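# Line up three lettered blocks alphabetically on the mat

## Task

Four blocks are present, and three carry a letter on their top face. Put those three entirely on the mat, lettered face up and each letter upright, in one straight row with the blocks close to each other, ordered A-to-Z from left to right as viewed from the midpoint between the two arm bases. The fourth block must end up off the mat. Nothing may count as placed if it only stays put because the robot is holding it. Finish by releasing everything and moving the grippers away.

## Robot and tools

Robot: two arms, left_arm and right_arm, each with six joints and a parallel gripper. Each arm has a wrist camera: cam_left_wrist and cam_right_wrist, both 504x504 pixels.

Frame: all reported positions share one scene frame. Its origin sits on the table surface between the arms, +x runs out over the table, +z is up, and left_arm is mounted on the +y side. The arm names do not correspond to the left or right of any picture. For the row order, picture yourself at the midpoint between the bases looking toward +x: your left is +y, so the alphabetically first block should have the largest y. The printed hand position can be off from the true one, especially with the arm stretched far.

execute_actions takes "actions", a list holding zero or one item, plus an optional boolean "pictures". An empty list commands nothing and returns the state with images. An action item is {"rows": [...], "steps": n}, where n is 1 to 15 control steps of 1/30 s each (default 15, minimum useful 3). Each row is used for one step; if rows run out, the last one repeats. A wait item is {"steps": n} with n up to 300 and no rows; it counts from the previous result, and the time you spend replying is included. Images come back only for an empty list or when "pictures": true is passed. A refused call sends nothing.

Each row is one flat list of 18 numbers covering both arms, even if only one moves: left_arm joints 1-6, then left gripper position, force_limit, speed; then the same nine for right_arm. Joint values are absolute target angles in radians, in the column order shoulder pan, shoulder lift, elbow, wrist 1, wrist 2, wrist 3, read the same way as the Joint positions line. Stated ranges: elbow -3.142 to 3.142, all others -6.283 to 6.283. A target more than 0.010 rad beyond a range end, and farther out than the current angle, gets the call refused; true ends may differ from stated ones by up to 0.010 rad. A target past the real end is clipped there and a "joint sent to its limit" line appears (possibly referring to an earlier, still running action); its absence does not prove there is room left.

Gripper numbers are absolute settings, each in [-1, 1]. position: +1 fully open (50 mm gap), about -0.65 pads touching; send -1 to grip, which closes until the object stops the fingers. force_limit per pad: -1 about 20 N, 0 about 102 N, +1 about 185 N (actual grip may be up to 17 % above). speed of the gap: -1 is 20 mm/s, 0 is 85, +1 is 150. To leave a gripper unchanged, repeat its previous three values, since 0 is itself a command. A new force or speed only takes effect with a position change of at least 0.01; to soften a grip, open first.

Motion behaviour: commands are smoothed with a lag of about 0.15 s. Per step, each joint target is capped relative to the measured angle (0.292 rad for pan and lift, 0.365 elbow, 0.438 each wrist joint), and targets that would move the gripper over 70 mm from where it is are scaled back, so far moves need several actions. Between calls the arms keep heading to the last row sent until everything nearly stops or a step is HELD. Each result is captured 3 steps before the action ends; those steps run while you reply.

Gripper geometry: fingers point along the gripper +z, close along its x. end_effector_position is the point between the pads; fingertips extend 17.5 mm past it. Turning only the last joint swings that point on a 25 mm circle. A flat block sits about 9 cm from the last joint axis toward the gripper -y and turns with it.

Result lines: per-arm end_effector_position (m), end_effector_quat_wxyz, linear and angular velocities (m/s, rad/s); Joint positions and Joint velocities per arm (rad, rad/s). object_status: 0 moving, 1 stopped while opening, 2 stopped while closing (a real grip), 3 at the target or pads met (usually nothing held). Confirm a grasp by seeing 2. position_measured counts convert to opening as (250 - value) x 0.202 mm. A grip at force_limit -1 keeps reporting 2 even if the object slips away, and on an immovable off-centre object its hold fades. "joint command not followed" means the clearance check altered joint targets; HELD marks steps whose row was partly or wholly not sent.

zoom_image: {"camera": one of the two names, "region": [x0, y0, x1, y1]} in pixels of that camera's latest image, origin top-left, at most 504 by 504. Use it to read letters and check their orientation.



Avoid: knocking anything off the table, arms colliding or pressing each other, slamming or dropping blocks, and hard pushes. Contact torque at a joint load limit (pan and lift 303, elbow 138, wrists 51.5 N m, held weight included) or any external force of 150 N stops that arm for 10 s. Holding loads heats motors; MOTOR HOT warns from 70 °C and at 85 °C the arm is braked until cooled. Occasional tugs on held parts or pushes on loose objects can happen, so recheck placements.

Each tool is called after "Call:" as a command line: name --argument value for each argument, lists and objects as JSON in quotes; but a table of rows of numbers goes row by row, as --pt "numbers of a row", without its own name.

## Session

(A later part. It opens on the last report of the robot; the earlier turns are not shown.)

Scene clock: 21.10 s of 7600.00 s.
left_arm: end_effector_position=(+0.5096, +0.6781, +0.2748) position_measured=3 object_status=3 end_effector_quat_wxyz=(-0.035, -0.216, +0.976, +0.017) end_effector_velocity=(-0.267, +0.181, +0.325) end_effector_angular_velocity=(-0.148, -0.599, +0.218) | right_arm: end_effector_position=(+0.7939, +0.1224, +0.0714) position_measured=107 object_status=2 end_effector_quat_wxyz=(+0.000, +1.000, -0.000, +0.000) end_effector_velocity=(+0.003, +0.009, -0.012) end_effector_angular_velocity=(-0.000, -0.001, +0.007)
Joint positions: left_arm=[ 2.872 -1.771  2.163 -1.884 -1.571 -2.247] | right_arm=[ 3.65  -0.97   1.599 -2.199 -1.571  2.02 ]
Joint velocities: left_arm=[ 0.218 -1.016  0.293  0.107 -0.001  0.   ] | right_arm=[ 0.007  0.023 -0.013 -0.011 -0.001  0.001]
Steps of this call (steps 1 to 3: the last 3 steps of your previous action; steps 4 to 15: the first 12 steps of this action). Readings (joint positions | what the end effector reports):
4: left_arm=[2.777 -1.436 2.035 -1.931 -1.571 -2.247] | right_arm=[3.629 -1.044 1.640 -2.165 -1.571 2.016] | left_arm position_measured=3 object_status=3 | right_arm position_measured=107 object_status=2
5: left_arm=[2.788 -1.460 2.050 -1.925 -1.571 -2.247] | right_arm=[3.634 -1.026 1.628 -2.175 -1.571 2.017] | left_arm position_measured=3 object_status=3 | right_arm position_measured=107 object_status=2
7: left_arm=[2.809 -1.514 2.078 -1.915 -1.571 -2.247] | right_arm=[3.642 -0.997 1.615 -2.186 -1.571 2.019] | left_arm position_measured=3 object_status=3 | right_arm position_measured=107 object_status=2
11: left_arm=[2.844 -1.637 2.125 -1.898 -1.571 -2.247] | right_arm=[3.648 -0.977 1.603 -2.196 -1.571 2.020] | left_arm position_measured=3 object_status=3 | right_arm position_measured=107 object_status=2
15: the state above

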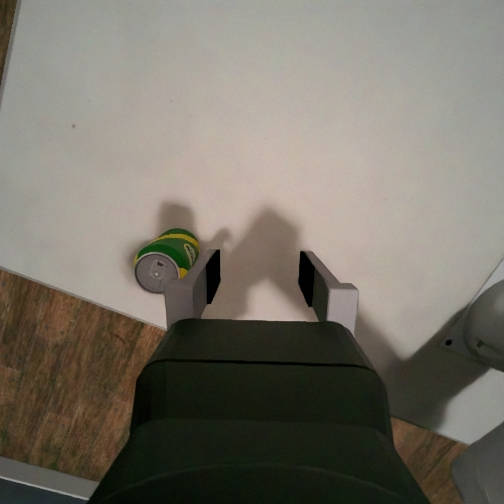

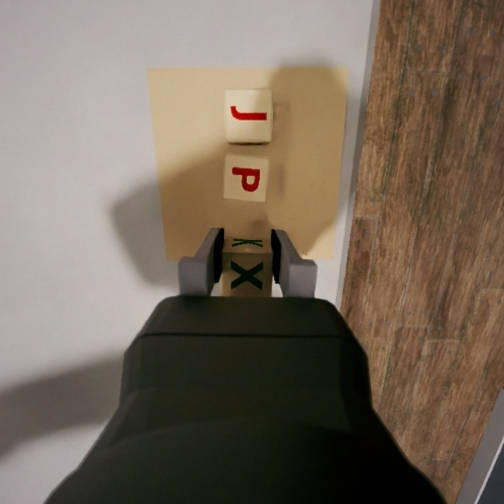

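Call:
execute_actions --actions '[{"rows":[[2.9,-1.9,2.2,-1.87,-1.571,-2.2471,1,-0.5,0.5,3.6555,-0.9678,1.5976,-2.2006,-1.571,2.0255,-1,-0.5,0],[2.9,-1.9,2.2,-1.87,-1.571,-2.2471,1,-0.5,0.5,3.6555,-0.9678,1.5976,-2.2006,-1.571,2.0255,-1,-0.5,0],[2.9,-1.9,2.2,-1.87,-1.571,-2.2471,1,-0.5,0.5,3.6555,-0.9678,1.5976,-2.2006,-1.571,2.0255,-1,-0.5,0],[2.9,-1.9,2.2,-1.87,-1.571,-2.2471,1,-0.5,0.5,3.6555,-0.9285,1.6045,-2.2468,-1.571,2.0255,-1,-0.5,0]],"steps":15}]' --pictures true

Scene clock: 21.70 s of 7600.00 s.
left_arm: end_effector_position=(+0.4742, +0.7002, +0.3127) position_measured=3 object_status=3 end_effector_quat_wxyz=(-0.001, -0.229, +0.973, +0.000) end_effector_velocity=(-0.001, +0.000, +0.002) end_effector_angular_velocity=(-0.001, -0.004, +0.000) | right_arm: end_effector_position=(+0.7946, +0.1284, +0.0378) position_measured=107 object_status=2 end_effector_quat_wxyz=(+0.000, +1.000, -0.000, +0.000) end_effector_velocity=(+0.001, +0.002, -0.026) end_effector_angular_velocity=(+0.000, +0.001, +0.001)
Joint positions: left_arm=[ 2.9   -1.899  2.2   -1.87  -1.571 -2.247] | right_arm=[ 3.655 -0.932  1.604 -2.243 -1.571  2.025]
Joint velocities: left_arm=[ 0.    -0.006  0.001  0.001 -0.001 -0.   ] | right_arm=[ 0.001  0.029  0.006 -0.034  0.     0.001]
Steps of this call (steps 1 to 3: the last 3 steps of your previous action; steps 4 to 6: the robot went on to your last target; steps 7 to 18: the first 12 steps of this action). Readings (joint positions | what the end effector reports):
7: left_arm=[2.897 -1.885 2.196 -1.872 -1.571 -2.247] | right_arm=[3.651 -0.968 1.598 -2.200 -1.571 2.021] | left_arm position_measured=3 object_status=3 | right_arm position_measured=107 object_status=2
8: left_arm=[2.898 -1.889 2.197 -1.871 -1.571 -2.247] | right_arm=[3.652 -0.968 1.598 -2.201 -1.571 2.022] | left_arm position_measured=3 object_status=3 | right_arm position_measured=107 object_status=2
10: left_arm=[2.899 -1.894 2.198 -1.871 -1.571 -2.247] | right_arm=[3.654 -0.966 1.598 -2.203 -1.571 2.024] | left_arm position_measured=3 object_status=3 | right_arm position_measured=107 object_status=2
14: left_arm=[2.900 -1.898 2.199 -1.870 -1.571 -2.247] | right_arm=[3.655 -0.939 1.602 -2.234 -1.571 2.025] | left_arm position_measured=3 object_status=3 | right_arm position_measured=107 object_status=2
18: the state above

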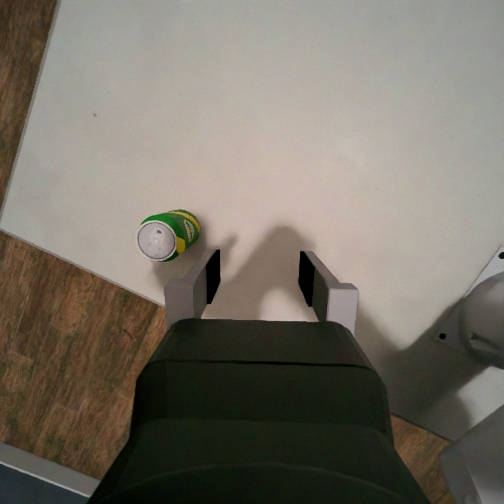

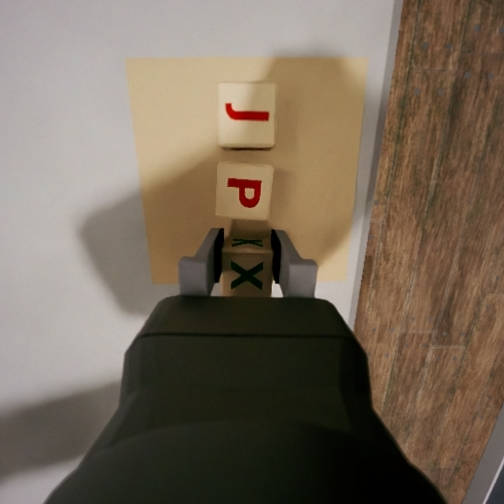

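Call:
execute_actions --actions '[{"rows":[[2.9,-1.9,2.2,-1.87,-1.571,-2.2471,1,-0.5,0.5,3.662,-0.9245,1.605,-2.2513,-1.571,2.032,-1,-0.5,0]],"steps":15}]' --pictures true

Scene clock: 22.20 s of 7600.00 s.
left_arm: end_effector_position=(+0.4741, +0.7003, +0.3128) position_measured=3 object_status=3 end_effector_quat_wxyz=(-0.000, -0.229, +0.973, +0.000) end_effector_velocity=(+0.000, -0.000, +0.000) end_effector_angular_velocity=(-0.001, -0.001, -0.001) | right_arm: end_effector_position=(+0.7914, +0.1336, +0.0316) position_measured=107 object_status=2 end_effector_quat_wxyz=(+0.000, +1.000, -0.000, +0.000) end_effector_velocity=(-0.002, +0.002, -0.003) end_effector_angular_velocity=(-0.001, +0.001, +0.001)
Joint positions: left_arm=[ 2.9   -1.9    2.2   -1.87  -1.571 -2.247] | right_arm=[ 3.662 -0.925  1.605 -2.251 -1.571  2.032]
Joint velocities: left_arm=[-0.001 -0.001 -0.     0.    -0.001  0.   ] | right_arm=[ 0.003  0.003  0.    -0.002 -0.     0.002]
Steps of this call (steps 1 to 3: the last 3 steps of your previous action; steps 4 to 15: the first 12 steps of this action). Readings (joint positions | what the end effector reports):
4: left_arm=[2.900 -1.900 2.200 -1.870 -1.571 -2.247] | right_arm=[3.656 -0.929 1.604 -2.246 -1.571 2.026] | left_arm position_measured=3 object_status=3 | right_arm position_measured=107 object_status=2
5: left_arm=[2.900 -1.900 2.200 -1.870 -1.571 -2.247] | right_arm=[3.657 -0.928 1.604 -2.247 -1.571 2.027] | left_arm position_measured=3 object_status=3 | right_arm position_measured=107 object_status=2
7: left_arm=[2.900 -1.900 2.200 -1.870 -1.571 -2.247] | right_arm=[3.660 -0.926 1.605 -2.249 -1.571 2.030] | left_arm position_measured=3 object_status=3 | right_arm position_measured=107 object_status=2
11: left_arm=[2.900 -1.900 2.200 -1.870 -1.571 -2.247] | right_arm=[3.661 -0.925 1.605 -2.251 -1.571 2.031] | left_arm position_measured=3 object_status=3 | right_arm position_measured=107 object_status=2
15: the state above

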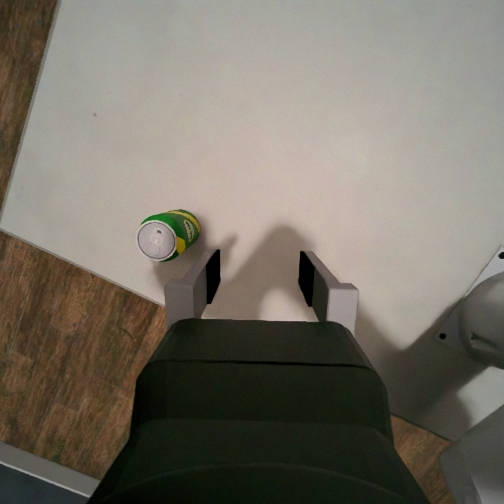

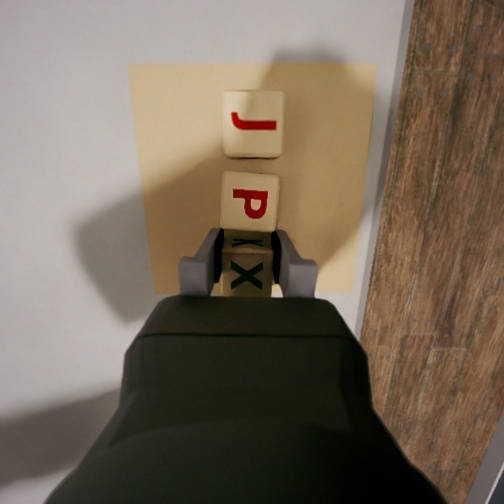

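Call:
execute_actions --actions '[{"rows":[[2.9,-1.9,2.2,-1.87,-1.571,-2.2471,1,-0.5,0.5,3.6655,-0.916,1.596,-2.2508,-1.571,2.0355,-1,-0.5,0]],"steps":12}]' --pictures true

Scene clock: 22.60 s of 7600.00 s.
left_arm: end_effector_position=(+0.4741, +0.7003, +0.3128) position_measured=3 object_status=3 end_effector_quat_wxyz=(-0.000, -0.229, +0.973, +0.000) end_effector_velocity=(-0.000, -0.000, -0.000) end_effector_angular_velocity=(-0.001, +0.000, -0.000) | right_arm: end_effector_position=(+0.7933, +0.1380, +0.0293) position_measured=107 object_status=2 end_effector_quat_wxyz=(-0.000, +1.000, -0.000, +0.000) end_effector_velocity=(+0.002, +0.002, -0.002) end_effector_angular_velocity=(+0.000, +0.000, +0.000)
Joint positions: left_arm=[ 2.9   -1.9    2.2   -1.87  -1.571 -2.247] | right_arm=[ 3.665 -0.917  1.597 -2.251 -1.571  2.035]
Joint velocities: left_arm=[ 0.     0.     0.    -0.    -0.001  0.   ] | right_arm=[ 0.001  0.006 -0.007  0.002  0.     0.001]
Steps of this call (steps 1 to 3: the last 3 steps of your previous action; steps 4 to 12: the first 9 steps of this action). Readings (joint positions | what the end effector reports):
4: left_arm=[2.900 -1.900 2.200 -1.870 -1.571 -2.247] | right_arm=[3.662 -0.924 1.605 -2.251 -1.571 2.032] | left_arm position_measured=3 object_status=3 | right_arm position_measured=107 object_status=2
5: left_arm=[2.900 -1.900 2.200 -1.870 -1.571 -2.247] | right_arm=[3.663 -0.922 1.603 -2.251 -1.571 2.033] | left_arm position_measured=3 object_status=3 | right_arm position_measured=107 object_status=2
7: left_arm=[2.900 -1.900 2.200 -1.870 -1.571 -2.247] | right_arm=[3.664 -0.920 1.599 -2.251 -1.571 2.034] | left_arm position_measured=3 object_status=3 | right_arm position_measured=107 object_status=2
11: left_arm=[2.900 -1.900 2.200 -1.870 -1.571 -2.247] | right_arm=[3.665 -0.917 1.597 -2.251 -1.571 2.035] | left_arm position_measured=3 object_status=3 | right_arm position_measured=107 object_status=2
12: the state above

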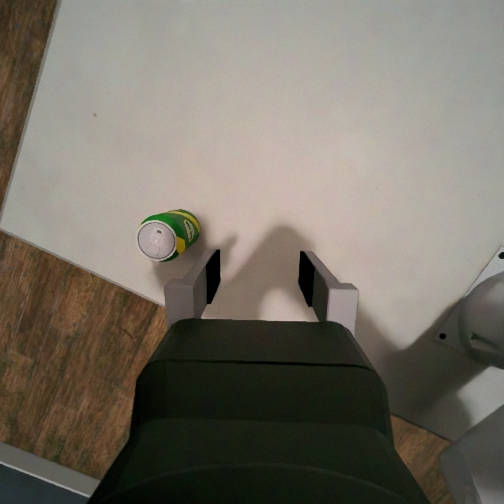

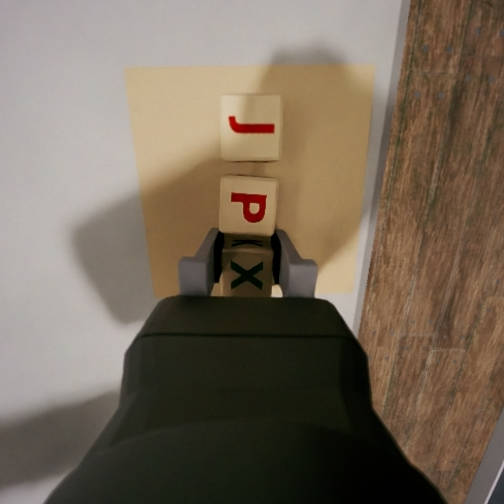

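Good. Release, lift, look.

Call:
execute_actions --actions '[{"rows":[[2.9,-1.9,2.2,-1.87,-1.571,-2.2471,1,-0.5,0.5,3.6655,-0.9145,1.5965,-2.2528,-1.571,2.0355,1,-0.5,0.5],[2.9,-1.9,2.2,-1.87,-1.571,-2.2471,1,-0.5,0.5,3.6655,-0.9145,1.5965,-2.2528,-1.571,2.0355,1,-0.5,0.5],[2.9,-1.9,2.2,-1.87,-1.571,-2.2471,1,-0.5,0.5,3.6655,-0.9145,1.5965,-2.2528,-1.571,2.0355,1,-0.5,0.5],[2.9,-1.9,2.2,-1.87,-1.571,-2.2471,1,-0.5,0.5,3.6655,-0.9145,1.5965,-2.2528,-1.571,2.0355,1,-0.5,0.5],[2.9,-1.9,2.2,-1.87,-1.571,-2.2471,1,-0.5,0.5,3.6655,-0.9145,1.5965,-2.2528,-1.571,2.0355,1,-0.5,0.5],[2.9,-1.9,2.2,-1.87,-1.571,-2.2471,1,-0.5,0.5,3.6655,-0.9145,1.5965,-2.2528,-1.571,2.0355,1,-0.5,0.5],[2.9,-1.9,2.2,-1.87,-1.571,-2.2471,1,-0.5,0.5,3.6655,-1.04,1.56,-2.09,-1.571,2.0355,1,-0.5,0.5]],"steps":15}]'

Call:
execute_actions --actions '[{"rows":[[2.9,-1.9,2.2,-1.87,-1.571,-2.2471,1,-0.5,0.5,3.62,-1.12,1.56,-2.01,-1.571,1.99,1,-0.5,0.5]],"steps":10}]' --pictures true

Scene clock: 23.23 s of 7600.00 s.
left_arm: end_effector_position=(+0.4741, +0.7003, +0.3128) position_measured=3 object_status=3 end_effector_quat_wxyz=(-0.000, -0.229, +0.973, +0.000) end_effector_velocity=(-0.000, +0.000, -0.000) end_effector_angular_velocity=(+0.001, +0.001, +0.001) | right_arm: end_effector_position=(+0.7878, +0.1358, +0.1056) position_measured=3 object_status=0 end_effector_quat_wxyz=(+0.000, +1.000, -0.000, -0.000) end_effector_velocity=(-0.022, -0.009, +0.418) end_effector_angular_velocity=(+0.028, -0.057, +0.001)
Joint positions: left_arm=[ 2.9   -1.9    2.2   -1.87  -1.571 -2.247] | right_arm=[ 3.666 -0.997  1.573 -2.146 -1.571  2.036]
Joint velocities: left_arm=[ 0.001  0.     0.     0.     0.    -0.001] | right_arm=[ 0.002 -0.421 -0.142  0.499 -0.001  0.001]
Steps of this call (steps 1 to 3: the last 3 steps of your previous action; steps 4 to 7: the robot went on to your last target; steps 8 to 19: the first 12 steps of this action). Readings (joint positions | what the end effector reports):
8: left_arm=[2.900 -1.900 2.200 -1.870 -1.571 -2.247] | right_arm=[3.666 -0.916 1.596 -2.251 -1.571 2.035] | left_arm position_measured=3 object_status=3 | right_arm position_measured=95 object_status=0
9: left_arm=[2.900 -1.900 2.200 -1.870 -1.571 -2.247] | right_arm=[3.666 -0.915 1.597 -2.251 -1.571 2.036] | left_arm position_measured=3 object_status=3 | right_arm position_measured=76 object_status=0
11: left_arm=[2.900 -1.900 2.200 -1.870 -1.571 -2.247] | right_arm=[3.666 -0.914 1.597 -2.252 -1.571 2.036] | left_arm position_measured=3 object_status=3 | right_arm position_measured=37 object_status=0
15: left_arm=[2.900 -1.900 2.200 -1.870 -1.571 -2.247] | right_arm=[3.666 -0.930 1.593 -2.226 -1.571 2.036] | left_arm position_measured=3 object_status=3 | right_arm position_measured=3 object_status=0
19: the state above

Scene clock: 23.57 s of 7600.00 s.
left_arm: end_effector_position=(+0.4741, +0.7003, +0.3128) position_measured=3 object_status=3 end_effector_quat_wxyz=(-0.000, -0.229, +0.973, +0.000) end_effector_velocity=(+0.000, +0.000, -0.000) end_effector_angular_velocity=(+0.000, +0.000, +0.001) | right_arm: end_effector_position=(+0.7875, +0.0973, +0.1967) position_measured=3 object_status=3 end_effector_quat_wxyz=(+0.000, +1.000, -0.000, -0.000) end_effector_velocity=(-0.002, -0.073, +0.115) end_effector_angular_velocity=(-0.004, +0.008, +0.001)
Joint positions: left_arm=[ 2.9   -1.9    2.2   -1.87  -1.571 -2.247] | right_arm=[ 3.628 -1.104  1.561 -2.027 -1.571  1.998]
Joint velocities: left_arm=[ 0.001  0.     0.    -0.     0.    -0.   ] | right_arm=[-0.072 -0.145 -0.003  0.157 -0.    -0.074]
Steps of this call (steps 1 to 3: the last 3 steps of your previous action; steps 4 to 10: the first 7 steps of this action). Readings (joint positions | what the end effector reports):
4: left_arm=[2.900 -1.900 2.200 -1.870 -1.571 -2.247] | right_arm=[3.664 -1.030 1.564 -2.104 -1.571 2.034] | left_arm position_measured=3 object_status=3 | right_arm position_measured=3 object_status=3
5: left_arm=[2.900 -1.900 2.200 -1.870 -1.571 -2.247] | right_arm=[3.656 -1.046 1.564 -2.084 -1.571 2.025] | left_arm position_measured=3 object_status=3 | right_arm position_measured=3 object_status=3
7: left_arm=[2.900 -1.900 2.200 -1.870 -1.571 -2.247] | right_arm=[3.640 -1.079 1.561 -2.054 -1.571 2.010] | left_arm position_measured=3 object_status=3 | right_arm position_measured=3 object_status=3
10: the state above

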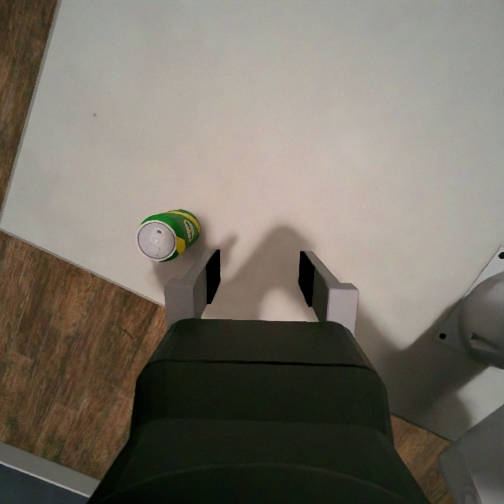

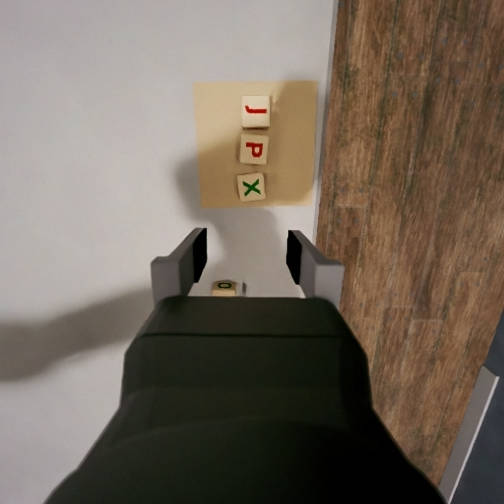

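Call:
zoom_image --camera "cam_right_wrist" --region '[180,70,330,220]'

Call:
execute_actions --actions '[{"rows":[[2.9,-1.9,2.2,-1.87,-1.571,-2.2471,1,-0.5,0.5,3.35,-1.5,2.0,-2.07,-1.571,1.99,1,-0.5,0.5]],"steps":15}]'

Region (180, 70, 330, 220) of cam_right_wrist's 504x504 image, scaled by 3.360, with more detail than that image has.

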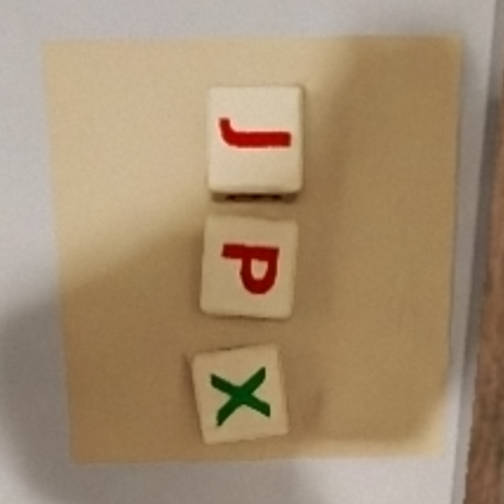

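Scene clock: 24.07 s of 7600.00 s.
left_arm: end_effector_position=(+0.4741, +0.7003, +0.3128) position_measured=3 object_status=3 end_effector_quat_wxyz=(-0.000, -0.229, +0.973, +0.000) end_effector_velocity=(-0.000, -0.001, +0.000) end_effector_angular_velocity=(-0.001, +0.000, -0.001) | right_arm: end_effector_position=(+0.7365, -0.0698, +0.2314) position_measured=3 object_status=3 end_effector_quat_wxyz=(+0.001, +0.997, -0.079, -0.003) end_effector_velocity=(-0.212, -0.397, +0.066) end_effector_angular_velocity=(+0.006, -0.022, -0.418)
Joint positions: left_arm=[ 2.9   -1.9    2.2   -1.87  -1.571 -2.247] | right_arm=[ 3.463 -1.329  1.812 -2.047 -1.571  1.991]
Joint velocities: left_arm=[-0.    -0.    -0.    -0.    -0.001  0.001] | right_arm=[-0.422 -0.639  0.701 -0.084  0.    -0.004]
Steps of this call (steps 1 to 3: the last 3 steps of your previous action; steps 4 to 15: the first 12 steps of this action). Readings (joint positions | what the end effector reports):
4: left_arm=[2.900 -1.900 2.200 -1.870 -1.571 -2.247] | right_arm=[3.620 -1.118 1.564 -2.016 -1.571 1.992] | left_arm position_measured=3 object_status=3 | right_arm position_measured=3 object_status=3
5: left_arm=[2.900 -1.900 2.200 -1.870 -1.571 -2.247] | right_arm=[3.605 -1.134 1.585 -2.019 -1.571 1.992] | left_arm position_measured=3 object_status=3 | right_arm position_measured=3 object_status=3
7: left_arm=[2.900 -1.900 2.200 -1.870 -1.571 -2.247] | right_arm=[3.574 -1.168 1.627 -2.025 -1.571 1.992] | left_arm position_measured=3 object_status=3 | right_arm position_measured=3 object_status=3
11: left_arm=[2.900 -1.900 2.200 -1.870 -1.571 -2.247] | right_arm=[3.519 -1.245 1.718 -2.036 -1.571 1.992] | left_arm position_measured=3 object_status=3 | right_arm position_measured=3 object_status=3
15: the state above

Call:
execute_actions --actions '[{"rows":[[2.9,-1.9,2.2,-1.87,-1.571,-2.2471,1,-0.5,0.5,3.6655,-1.0,1.575,-2.146,-1.571,2.0355,1,-0.5,0.5]],"steps":15}]'

Call:
execute_actions --actions '[{"rows":[[2.9,-1.9,2.2,-1.87,-1.571,-2.2471,1,-0.5,0.5,3.6655,-0.96,1.585,-2.196,-1.571,2.0355,1,-0.5,0.5]],"steps":12}]'

Call:
execute_actions --actions '[{"rows":[[2.9,-1.9,2.2,-1.87,-1.571,-2.2471,1,-0.5,0.5,3.6655,-0.916,1.596,-2.2508,-1.571,2.0355,1,-0.5,0.5]],"steps":13}]' --pictures true

Scene clock: 24.63 s of 7600.00 s.
left_arm: end_effector_position=(+0.4741, +0.7003, +0.3128) position_measured=3 object_status=3 end_effector_quat_wxyz=(-0.000, -0.229, +0.973, +0.000) end_effector_velocity=(-0.000, +0.000, +0.000) end_effector_angular_velocity=(+0.000, -0.000, -0.000) | right_arm: end_effector_position=(+0.7596, -0.0040, +0.2137) position_measured=3 object_status=3 end_effector_quat_wxyz=(-0.007, +0.998, -0.056, +0.017) end_effector_velocity=(+0.122, +0.350, -0.250) end_effector_angular_velocity=(-0.036, +0.107, +0.294)
Joint positions: left_arm=[ 2.9   -1.9    2.2   -1.87  -1.571 -2.247] | right_arm=[ 3.533 -1.249  1.75  -2.108 -1.571  2.014]
Joint velocities: left_arm=[ 0. -0.  0.  0.  0.  0.] | right_arm=[ 0.35   0.665 -0.455 -0.097 -0.001  0.057]
Steps of this call (steps 1 to 3: the last 3 steps of your previous action; steps 4 to 5: the robot went on to your last target; steps 6 to 17: the first 12 steps of this action). Readings (joint positions | what the end effector reports):
6: left_arm=[2.900 -1.900 2.200 -1.870 -1.571 -2.247] | right_arm=[3.382 -1.452 1.947 -2.064 -1.571 1.990] | left_arm position_measured=3 object_status=3 | right_arm position_measured=3 object_status=3
7: left_arm=[2.900 -1.900 2.200 -1.870 -1.571 -2.247] | right_arm=[3.389 -1.446 1.938 -2.068 -1.571 1.992] | left_arm position_measured=3 object_status=3 | right_arm position_measured=3 object_status=3
9: left_arm=[2.900 -1.900 2.200 -1.870 -1.571 -2.247] | right_arm=[3.422 -1.411 1.895 -2.077 -1.571 1.997] | left_arm position_measured=3 object_status=3 | right_arm position_measured=3 object_status=3
13: left_arm=[2.900 -1.900 2.200 -1.870 -1.571 -2.247] | right_arm=[3.481 -1.336 1.818 -2.093 -1.571 2.006] | left_arm position_measured=3 object_status=3 | right_arm position_measured=3 object_status=3
17: the state above

Scene clock: 25.03 s of 7600.00 s.
left_arm: end_effector_position=(+0.4741, +0.7003, +0.3128) position_measured=3 object_status=3 end_effector_quat_wxyz=(-0.000, -0.229, +0.973, +0.000) end_effector_velocity=(-0.000, -0.000, +0.000) end_effector_angular_velocity=(-0.000, -0.000, -0.002) | right_arm: end_effector_position=(+0.7891, +0.1183, +0.0922) position_measured=3 object_status=3 end_effector_quat_wxyz=(-0.001, +1.000, -0.007, +0.002) end_effector_velocity=(+0.013, +0.171, -0.220) end_effector_angular_velocity=(-0.024, +0.050, +0.135)
Joint positions: left_arm=[ 2.9   -1.9    2.2   -1.87  -1.571 -2.247] | right_arm=[ 3.648 -1.     1.606 -2.181 -1.571  2.033]
Joint velocities: left_arm=[-0.001 -0.     0.    -0.    -0.     0.001] | right_arm=[ 0.16   0.376 -0.188 -0.132  0.     0.025]
Steps of this call (steps 1 to 3: the last 3 steps of your previous action; steps 4 to 12: the first 9 steps of this action). Readings (joint positions | what the end effector reports):
4: left_arm=[2.900 -1.900 2.200 -1.870 -1.571 -2.247] | right_arm=[3.579 -1.161 1.689 -2.122 -1.571 2.022] | left_arm position_measured=3 object_status=3 | right_arm position_measured=3 object_status=3
5: left_arm=[2.900 -1.900 2.200 -1.870 -1.571 -2.247] | right_arm=[3.588 -1.140 1.678 -2.131 -1.571 2.023] | left_arm position_measured=3 object_status=3 | right_arm position_measured=3 object_status=3
7: left_arm=[2.900 -1.900 2.200 -1.870 -1.571 -2.247] | right_arm=[3.606 -1.097 1.656 -2.146 -1.571 2.026] | left_arm position_measured=3 object_status=3 | right_arm position_measured=3 object_status=3
11: left_arm=[2.900 -1.900 2.200 -1.870 -1.571 -2.247] | right_arm=[3.642 -1.015 1.614 -2.176 -1.571 2.032] | left_arm position_measured=3 object_status=3 | right_arm position_measured=3 object_status=3
12: the state above

Scene clock: 25.47 s of 7600.00 s.
left_arm: end_effector_position=(+0.4741, +0.7003, +0.3128) position_measured=3 object_status=3 end_effector_quat_wxyz=(-0.000, -0.229, +0.973, +0.000) end_effector_velocity=(-0.000, +0.001, -0.000) end_effector_angular_velocity=(+0.001, -0.000, +0.001) | right_arm: end_effector_position=(+0.7932, +0.1380, +0.0315) position_measured=3 object_status=3 end_effector_quat_wxyz=(+0.000, +1.000, -0.000, +0.000) end_effector_velocity=(-0.001, +0.005, -0.026) end_effector_angular_velocity=(+0.000, +0.001, +0.005)
Joint positions: left_arm=[ 2.9   -1.9    2.2   -1.87  -1.571 -2.247] | right_arm=[ 3.665 -0.919  1.596 -2.247 -1.571  2.035]
Joint velocities: left_arm=[ 0.001 -0.     0.    -0.     0.001 -0.001] | right_arm=[ 0.005  0.03   0.003 -0.033  0.001  0.   ]
Steps of this call (steps 1 to 3: the last 3 steps of your previous action; steps 4 to 13: the first 10 steps of this action). Readings (joint positions | what the end effector reports):
4: left_arm=[2.900 -1.900 2.200 -1.870 -1.571 -2.247] | right_arm=[3.660 -0.970 1.591 -2.194 -1.571 2.035] | left_arm position_measured=3 object_status=3 | right_arm position_measured=3 object_status=3
5: left_arm=[2.900 -1.900 2.200 -1.870 -1.571 -2.247] | right_arm=[3.662 -0.957 1.591 -2.210 -1.571 2.035] | left_arm position_measured=3 object_status=3 | right_arm position_measured=3 object_status=3
7: left_arm=[2.900 -1.900 2.200 -1.870 -1.571 -2.247] | right_arm=[3.663 -0.937 1.595 -2.228 -1.571 2.035] | left_arm position_measured=3 object_status=3 | right_arm position_measured=3 object_status=3
11: left_arm=[2.900 -1.900 2.200 -1.870 -1.571 -2.247] | right_arm=[3.665 -0.922 1.595 -2.244 -1.571 2.035] | left_arm position_measured=3 object_status=3 | right_arm position_measured=3 object_status=3
13: the state above

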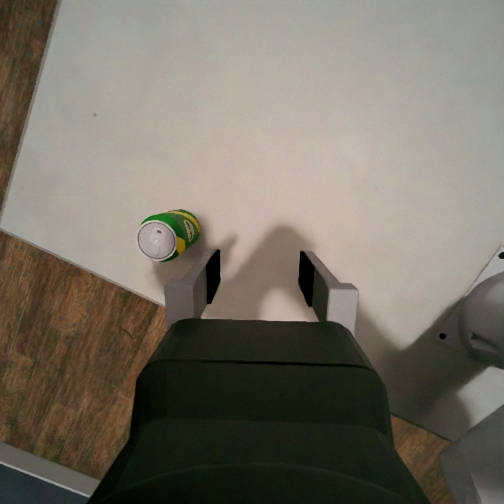

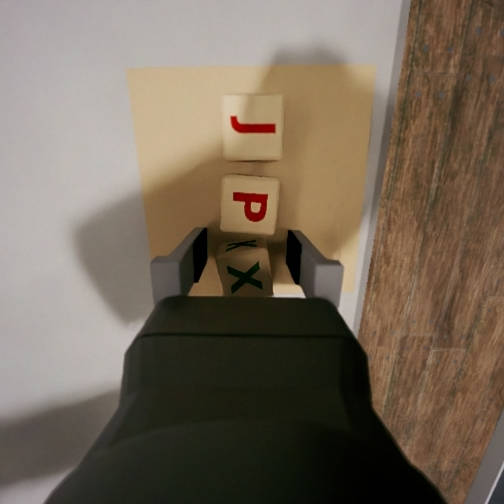

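Close, shift +y 4 mm, open.

Call:
execute_actions --actions '[{"rows":[[2.9,-1.9,2.2,-1.87,-1.571,-2.2471,1,-0.5,0.5,3.6655,-0.916,1.596,-2.2508,-1.571,2.0355,-1,-0.5,0],[2.9,-1.9,2.2,-1.87,-1.571,-2.2471,1,-0.5,0.5,3.6655,-0.916,1.596,-2.2508,-1.571,2.0355,-1,-0.5,0],[2.9,-1.9,2.2,-1.87,-1.571,-2.2471,1,-0.5,0.5,3.6655,-0.916,1.596,-2.2508,-1.571,2.0355,-1,-0.5,0],[2.9,-1.9,2.2,-1.87,-1.571,-2.2471,1,-0.5,0.5,3.6655,-0.916,1.596,-2.2508,-1.571,2.0355,-1,-0.5,0],[2.9,-1.9,2.2,-1.87,-1.571,-2.2471,1,-0.5,0.5,3.6655,-0.916,1.596,-2.2508,-1.571,2.0355,-1,-0.5,0],[2.9,-1.9,2.2,-1.87,-1.571,-2.2471,1,-0.5,0.5,3.6655,-0.916,1.596,-2.2508,-1.571,2.0355,-1,-0.5,0],[2.9,-1.9,2.2,-1.87,-1.571,-2.2471,1,-0.5,0.5,3.6655,-0.916,1.596,-2.2508,-1.571,2.0355,-1,-0.5,0],[2.9,-1.9,2.2,-1.87,-1.571,-2.2471,1,-0.5,0.5,3.6655,-0.916,1.596,-2.2508,-1.571,2.0355,-1,-0.5,0],[2.9,-1.9,2.2,-1.87,-1.571,-2.2471,1,-0.5,0.5,3.669,-0.915,1.594,-2.25,-1.571,2.039,-1,-0.5,0]],"steps":15}]'

Call:
execute_actions --actions '[{"rows":[[2.9,-1.9,2.2,-1.87,-1.571,-2.2471,1,-0.5,0.5,3.669,-0.915,1.594,-2.25,-1.571,2.039,-1,-0.5,0],[2.9,-1.9,2.2,-1.87,-1.571,-2.2471,1,-0.5,0.5,3.669,-0.915,1.594,-2.25,-1.571,2.039,-1,-0.5,0],[2.9,-1.9,2.2,-1.87,-1.571,-2.2471,1,-0.5,0.5,3.669,-0.915,1.594,-2.25,-1.571,2.039,-1,-0.5,0],[2.9,-1.9,2.2,-1.87,-1.571,-2.2471,1,-0.5,0.5,3.669,-0.915,1.594,-2.25,-1.571,2.039,1,-0.5,0]],"steps":14}]' --pictures true

Scene clock: 26.20 s of 7600.00 s.
left_arm: end_effector_position=(+0.4741, +0.7003, +0.3128) position_measured=3 object_status=3 end_effector_quat_wxyz=(-0.000, -0.229, +0.973, +0.000) end_effector_velocity=(-0.000, +0.001, -0.000) end_effector_angular_velocity=(+0.001, -0.000, +0.000) | right_arm: end_effector_position=(+0.7923, +0.1402, +0.0284) position_measured=107 object_status=0 end_effector_quat_wxyz=(+0.000, +1.000, -0.000, +0.000) end_effector_velocity=(-0.004, +0.012, +0.001) end_effector_angular_velocity=(-0.000, +0.001, -0.000)
Joint positions: left_arm=[ 2.9   -1.9    2.2   -1.87  -1.571 -2.247] | right_arm=[ 3.668 -0.915  1.595 -2.251 -1.571  2.038]
Joint velocities: left_arm=[ 0.     0.     0.    -0.     0.001  0.   ] | right_arm=[ 0.013  0.005 -0.011  0.007  0.     0.013]
Steps of this call (steps 1 to 3: the last 3 steps of your previous action; steps 4 to 10: the robot went on to your last target; steps 11 to 22: the first 12 steps of this action). Readings (joint positions | what the end effector reports):
11: left_arm=[2.900 -1.900 2.200 -1.870 -1.571 -2.247] | right_arm=[3.665 -0.916 1.596 -2.251 -1.571 2.035] | left_arm position_measured=3 object_status=3 | right_arm position_measured=12 object_status=0
12: left_arm=[2.900 -1.900 2.200 -1.870 -1.571 -2.247] | right_arm=[3.665 -0.916 1.596 -2.251 -1.571 2.035] | left_arm position_measured=3 object_status=3 | right_arm position_measured=26 object_status=0
14: left_arm=[2.900 -1.900 2.200 -1.870 -1.571 -2.247] | right_arm=[3.665 -0.916 1.596 -2.251 -1.571 2.035] | left_arm position_measured=3 object_status=3 | right_arm position_measured=54 object_status=0
18: left_arm=[2.900 -1.900 2.200 -1.870 -1.571 -2.247] | right_arm=[3.665 -0.916 1.596 -2.251 -1.571 2.035] | left_arm position_measured=3 object_status=3 | right_arm position_measured=107 object_status=0
22: the state above

Scene clock: 26.67 s of 7600.00 s.
left_arm: end_effector_position=(+0.4741, +0.7003, +0.3128) position_measured=3 object_status=3 end_effector_quat_wxyz=(-0.000, -0.229, +0.973, +0.000) end_effector_velocity=(-0.000, -0.000, -0.000) end_effector_angular_velocity=(-0.001, +0.000, +0.000) | right_arm: end_effector_position=(+0.7920, +0.1414, +0.0285) position_measured=5 object_status=0 end_effector_quat_wxyz=(+0.000, +1.000, -0.000, +0.000) end_effector_velocity=(-0.001, +0.001, -0.000) end_effector_angular_velocity=(+0.000, +0.001, +0.002)
Joint positions: left_arm=[ 2.9   -1.9    2.2   -1.87  -1.571 -2.247] | right_arm=[ 3.669 -0.915  1.594 -2.25  -1.571  2.039]
Joint velocities: left_arm=[-0.     0.     0.    -0.    -0.001 -0.   ] | right_arm=[ 0.001  0.    -0.     0.     0.001 -0.001]
Steps of this call (steps 1 to 3: the last 3 steps of your previous action; steps 4 to 14: the first 11 steps of this action). Readings (joint positions | what the end effector reports):
4: left_arm=[2.900 -1.900 2.200 -1.870 -1.571 -2.247] | right_arm=[3.669 -0.915 1.594 -2.250 -1.571 2.039] | left_arm position_measured=3 object_status=3 | right_arm position_measured=107 object_status=2
5: left_arm=[2.900 -1.900 2.200 -1.870 -1.571 -2.247] | right_arm=[3.669 -0.915 1.594 -2.250 -1.571 2.039] | left_arm position_measured=3 object_status=3 | right_arm position_measured=107 object_status=2
7: left_arm=[2.900 -1.900 2.200 -1.870 -1.571 -2.247] | right_arm=[3.669 -0.915 1.594 -2.250 -1.571 2.039] | left_arm position_measured=3 object_status=3 | right_arm position_measured=98 object_status=0
11: left_arm=[2.900 -1.900 2.200 -1.870 -1.571 -2.247] | right_arm=[3.669 -0.915 1.594 -2.250 -1.571 2.039] | left_arm position_measured=3 object_status=3 | right_arm position_measured=42 object_status=0
14: the state above

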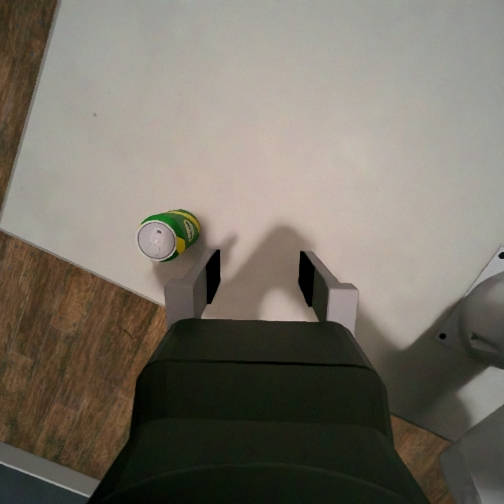

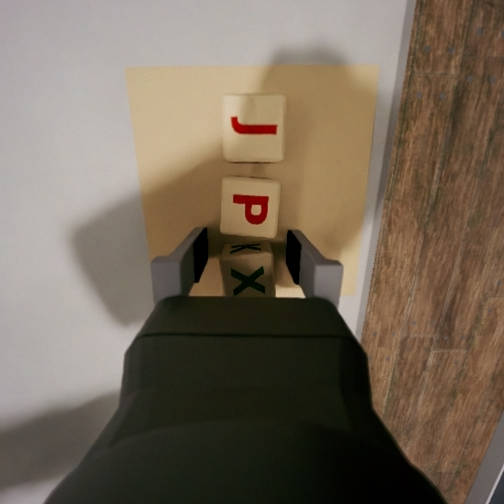

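Call:
zoom_image --camera "cam_right_wrist" --region '[180,160,330,310]'

Region (180, 160, 330, 310) of cam_right_wrist's 504x504 image, scaled by 3.360, with more detail than that image has.

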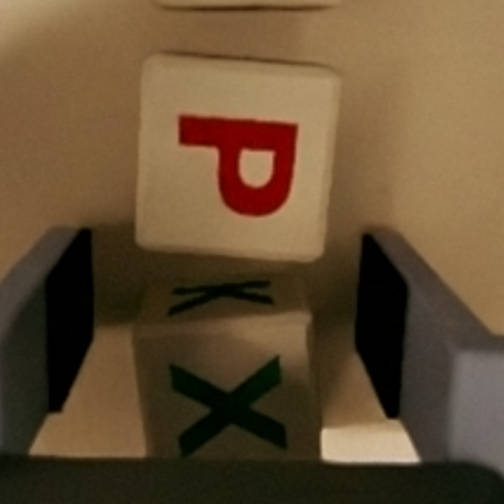

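Call:
execute_actions --actions '[{"rows":[[2.9,-1.9,2.2,-1.87,-1.571,-2.2471,1,-0.5,0.5,3.6655,-1.04,1.56,-2.09,-1.571,2.0355,1,-0.5,0]],"steps":10}]'

Call:
execute_actions --actions '[{"rows":[[2.9,-1.9,2.2,-1.87,-1.571,-2.2471,1,-0.5,0.5,3.6,-1.16,1.6,-2.01,-1.571,1.97,1,-0.5,0]],"steps":10}]' --pictures true

Call:
zoom_image --camera "cam_right_wrist" --region '[170,20,350,220]'

Call:
execute_actions --actions '[{"rows":[[2.9,-1.9,2.2,-1.87,-1.571,-2.2471,1,-0.5,0.5,3.35,-1.5,2.0,-2.07,-1.571,1.97,1,-0.5,0]],"steps":15}]'

Scene clock: 27.13 s of 7600.00 s.
left_arm: end_effector_position=(+0.4741, +0.7003, +0.3128) position_measured=3 object_status=3 end_effector_quat_wxyz=(-0.000, -0.229, +0.973, +0.000) end_effector_velocity=(+0.000, +0.000, +0.000) end_effector_angular_velocity=(+0.000, -0.000, -0.001) | right_arm: end_effector_position=(+0.7867, +0.1362, +0.1185) position_measured=3 object_status=3 end_effector_quat_wxyz=(-0.000, +1.000, +0.000, +0.001) end_effector_velocity=(-0.027, -0.023, +0.275) end_effector_angular_velocity=(+0.005, -0.010, -0.000)
Joint positions: left_arm=[ 2.9   -1.9    2.2   -1.87  -1.571 -2.247] | right_arm=[ 3.667 -1.01   1.568 -2.13  -1.571  2.036]
Joint velocities: left_arm=[ 0.    -0.    -0.    -0.     0.     0.001] | right_arm=[-0.009 -0.29  -0.081  0.359 -0.    -0.009]
Steps of this call (steps 1 to 3: the last 3 steps of your previous action; steps 4 to 7: the robot went on to your last target; steps 8 to 14: the first 7 steps of this action). Readings (joint positions | what the end effector reports):
8: left_arm=[2.900 -1.900 2.200 -1.870 -1.571 -2.247] | right_arm=[3.669 -0.918 1.593 -2.246 -1.571 2.039] | left_arm position_measured=3 object_status=3 | right_arm position_measured=3 object_status=3
9: left_arm=[2.900 -1.900 2.200 -1.870 -1.571 -2.247] | right_arm=[3.669 -0.931 1.590 -2.223 -1.571 2.039] | left_arm position_measured=3 object_status=3 | right_arm position_measured=3 object_status=3
11: left_arm=[2.900 -1.900 2.200 -1.870 -1.571 -2.247] | right_arm=[3.668 -0.967 1.578 -2.184 -1.571 2.038] | left_arm position_measured=3 object_status=3 | right_arm position_measured=3 object_status=3
14: the state above

Scene clock: 27.47 s of 7600.00 s.
left_arm: end_effector_position=(+0.4741, +0.7003, +0.3128) position_measured=3 object_status=3 end_effector_quat_wxyz=(-0.000, -0.229, +0.973, +0.000) end_effector_velocity=(-0.000, +0.000, -0.000) end_effector_angular_velocity=(+0.001, +0.000, -0.000) | right_arm: end_effector_position=(+0.7803, +0.0804, +0.2035) position_measured=3 object_status=3 end_effector_quat_wxyz=(+0.000, +1.000, -0.000, +0.000) end_effector_velocity=(-0.030, -0.138, +0.146) end_effector_angular_velocity=(-0.010, +0.023, +0.003)
Joint positions: left_arm=[ 2.9   -1.9    2.2   -1.87  -1.571 -2.247] | right_arm=[ 3.614 -1.132  1.591 -2.03  -1.571  1.984]
Joint velocities: left_arm=[-0.     0.     0.    -0.     0.001  0.   ] | right_arm=[-0.129 -0.25   0.087  0.188  0.    -0.131]
Steps of this call (steps 1 to 3: the last 3 steps of your previous action; steps 4 to 10: the first 7 steps of this action). Readings (joint positions | what the end effector reports):
4: left_arm=[2.900 -1.900 2.200 -1.870 -1.571 -2.247] | right_arm=[3.664 -1.034 1.564 -2.100 -1.571 2.034] | left_arm position_measured=3 object_status=3 | right_arm position_measured=3 object_status=3
5: left_arm=[2.900 -1.900 2.200 -1.870 -1.571 -2.247] | right_arm=[3.655 -1.052 1.570 -2.085 -1.571 2.024] | left_arm position_measured=3 object_status=3 | right_arm position_measured=3 object_status=3
7: left_arm=[2.900 -1.900 2.200 -1.870 -1.571 -2.247] | right_arm=[3.636 -1.090 1.579 -2.060 -1.571 2.006] | left_arm position_measured=3 object_status=3 | right_arm position_measured=3 object_status=3
10: the state above

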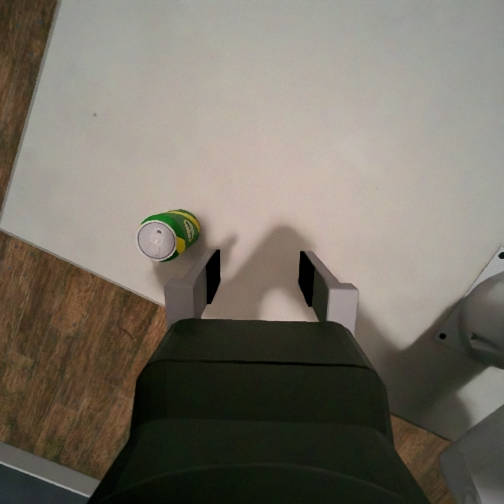

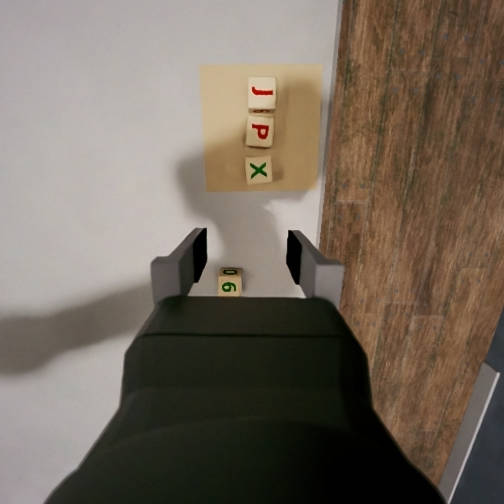

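Region (170, 20, 350, 220) of cam_right_wrist's 504x504 image, scaled by 2.520, with more detail than that image has; it fills the left 454 columns of this view, and the rest is white.

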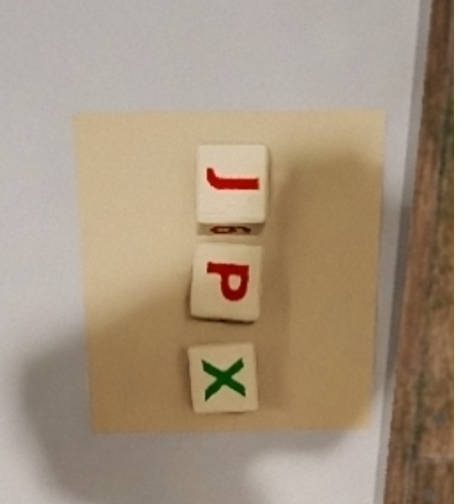

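Scene clock: 27.97 s of 7600.00 s.
left_arm: end_effector_position=(+0.4741, +0.7003, +0.3128) position_measured=3 object_status=3 end_effector_quat_wxyz=(-0.000, -0.229, +0.973, +0.000) end_effector_velocity=(+0.000, +0.000, +0.000) end_effector_angular_velocity=(-0.000, -0.000, +0.001) | right_arm: end_effector_position=(+0.7208, -0.0904, +0.2367) position_measured=3 object_status=3 end_effector_quat_wxyz=(+0.001, +0.997, -0.080, -0.002) end_effector_velocity=(-0.218, -0.397, +0.038) end_effector_angular_velocity=(+0.003, -0.014, -0.432)
Joint positions: left_arm=[ 2.9   -1.9    2.2   -1.87  -1.571 -2.247] | right_arm=[ 3.441 -1.37   1.854 -2.051 -1.571  1.972]
Joint velocities: left_arm=[ 0.  0. -0.  0. -0. -0.] | right_arm=[-0.441 -0.626  0.705 -0.093 -0.001 -0.009]
Steps of this call (steps 1 to 3: the last 3 steps of your previous action; steps 4 to 15: the first 12 steps of this action). Readings (joint positions | what the end effector reports):
4: left_arm=[2.900 -1.900 2.200 -1.870 -1.571 -2.247] | right_arm=[3.602 -1.154 1.601 -2.017 -1.571 1.974] | left_arm position_measured=3 object_status=3 | right_arm position_measured=3 object_status=3
5: left_arm=[2.900 -1.900 2.200 -1.870 -1.571 -2.247] | right_arm=[3.587 -1.171 1.624 -2.020 -1.571 1.974] | left_arm position_measured=3 object_status=3 | right_arm position_measured=3 object_status=3
7: left_arm=[2.900 -1.900 2.200 -1.870 -1.571 -2.247] | right_arm=[3.557 -1.207 1.668 -2.026 -1.571 1.974] | left_arm position_measured=3 object_status=3 | right_arm position_measured=3 object_status=3
11: left_arm=[2.900 -1.900 2.200 -1.870 -1.571 -2.247] | right_arm=[3.500 -1.287 1.759 -2.038 -1.571 1.973] | left_arm position_measured=3 object_status=3 | right_arm position_measured=3 object_status=3
15: the state above


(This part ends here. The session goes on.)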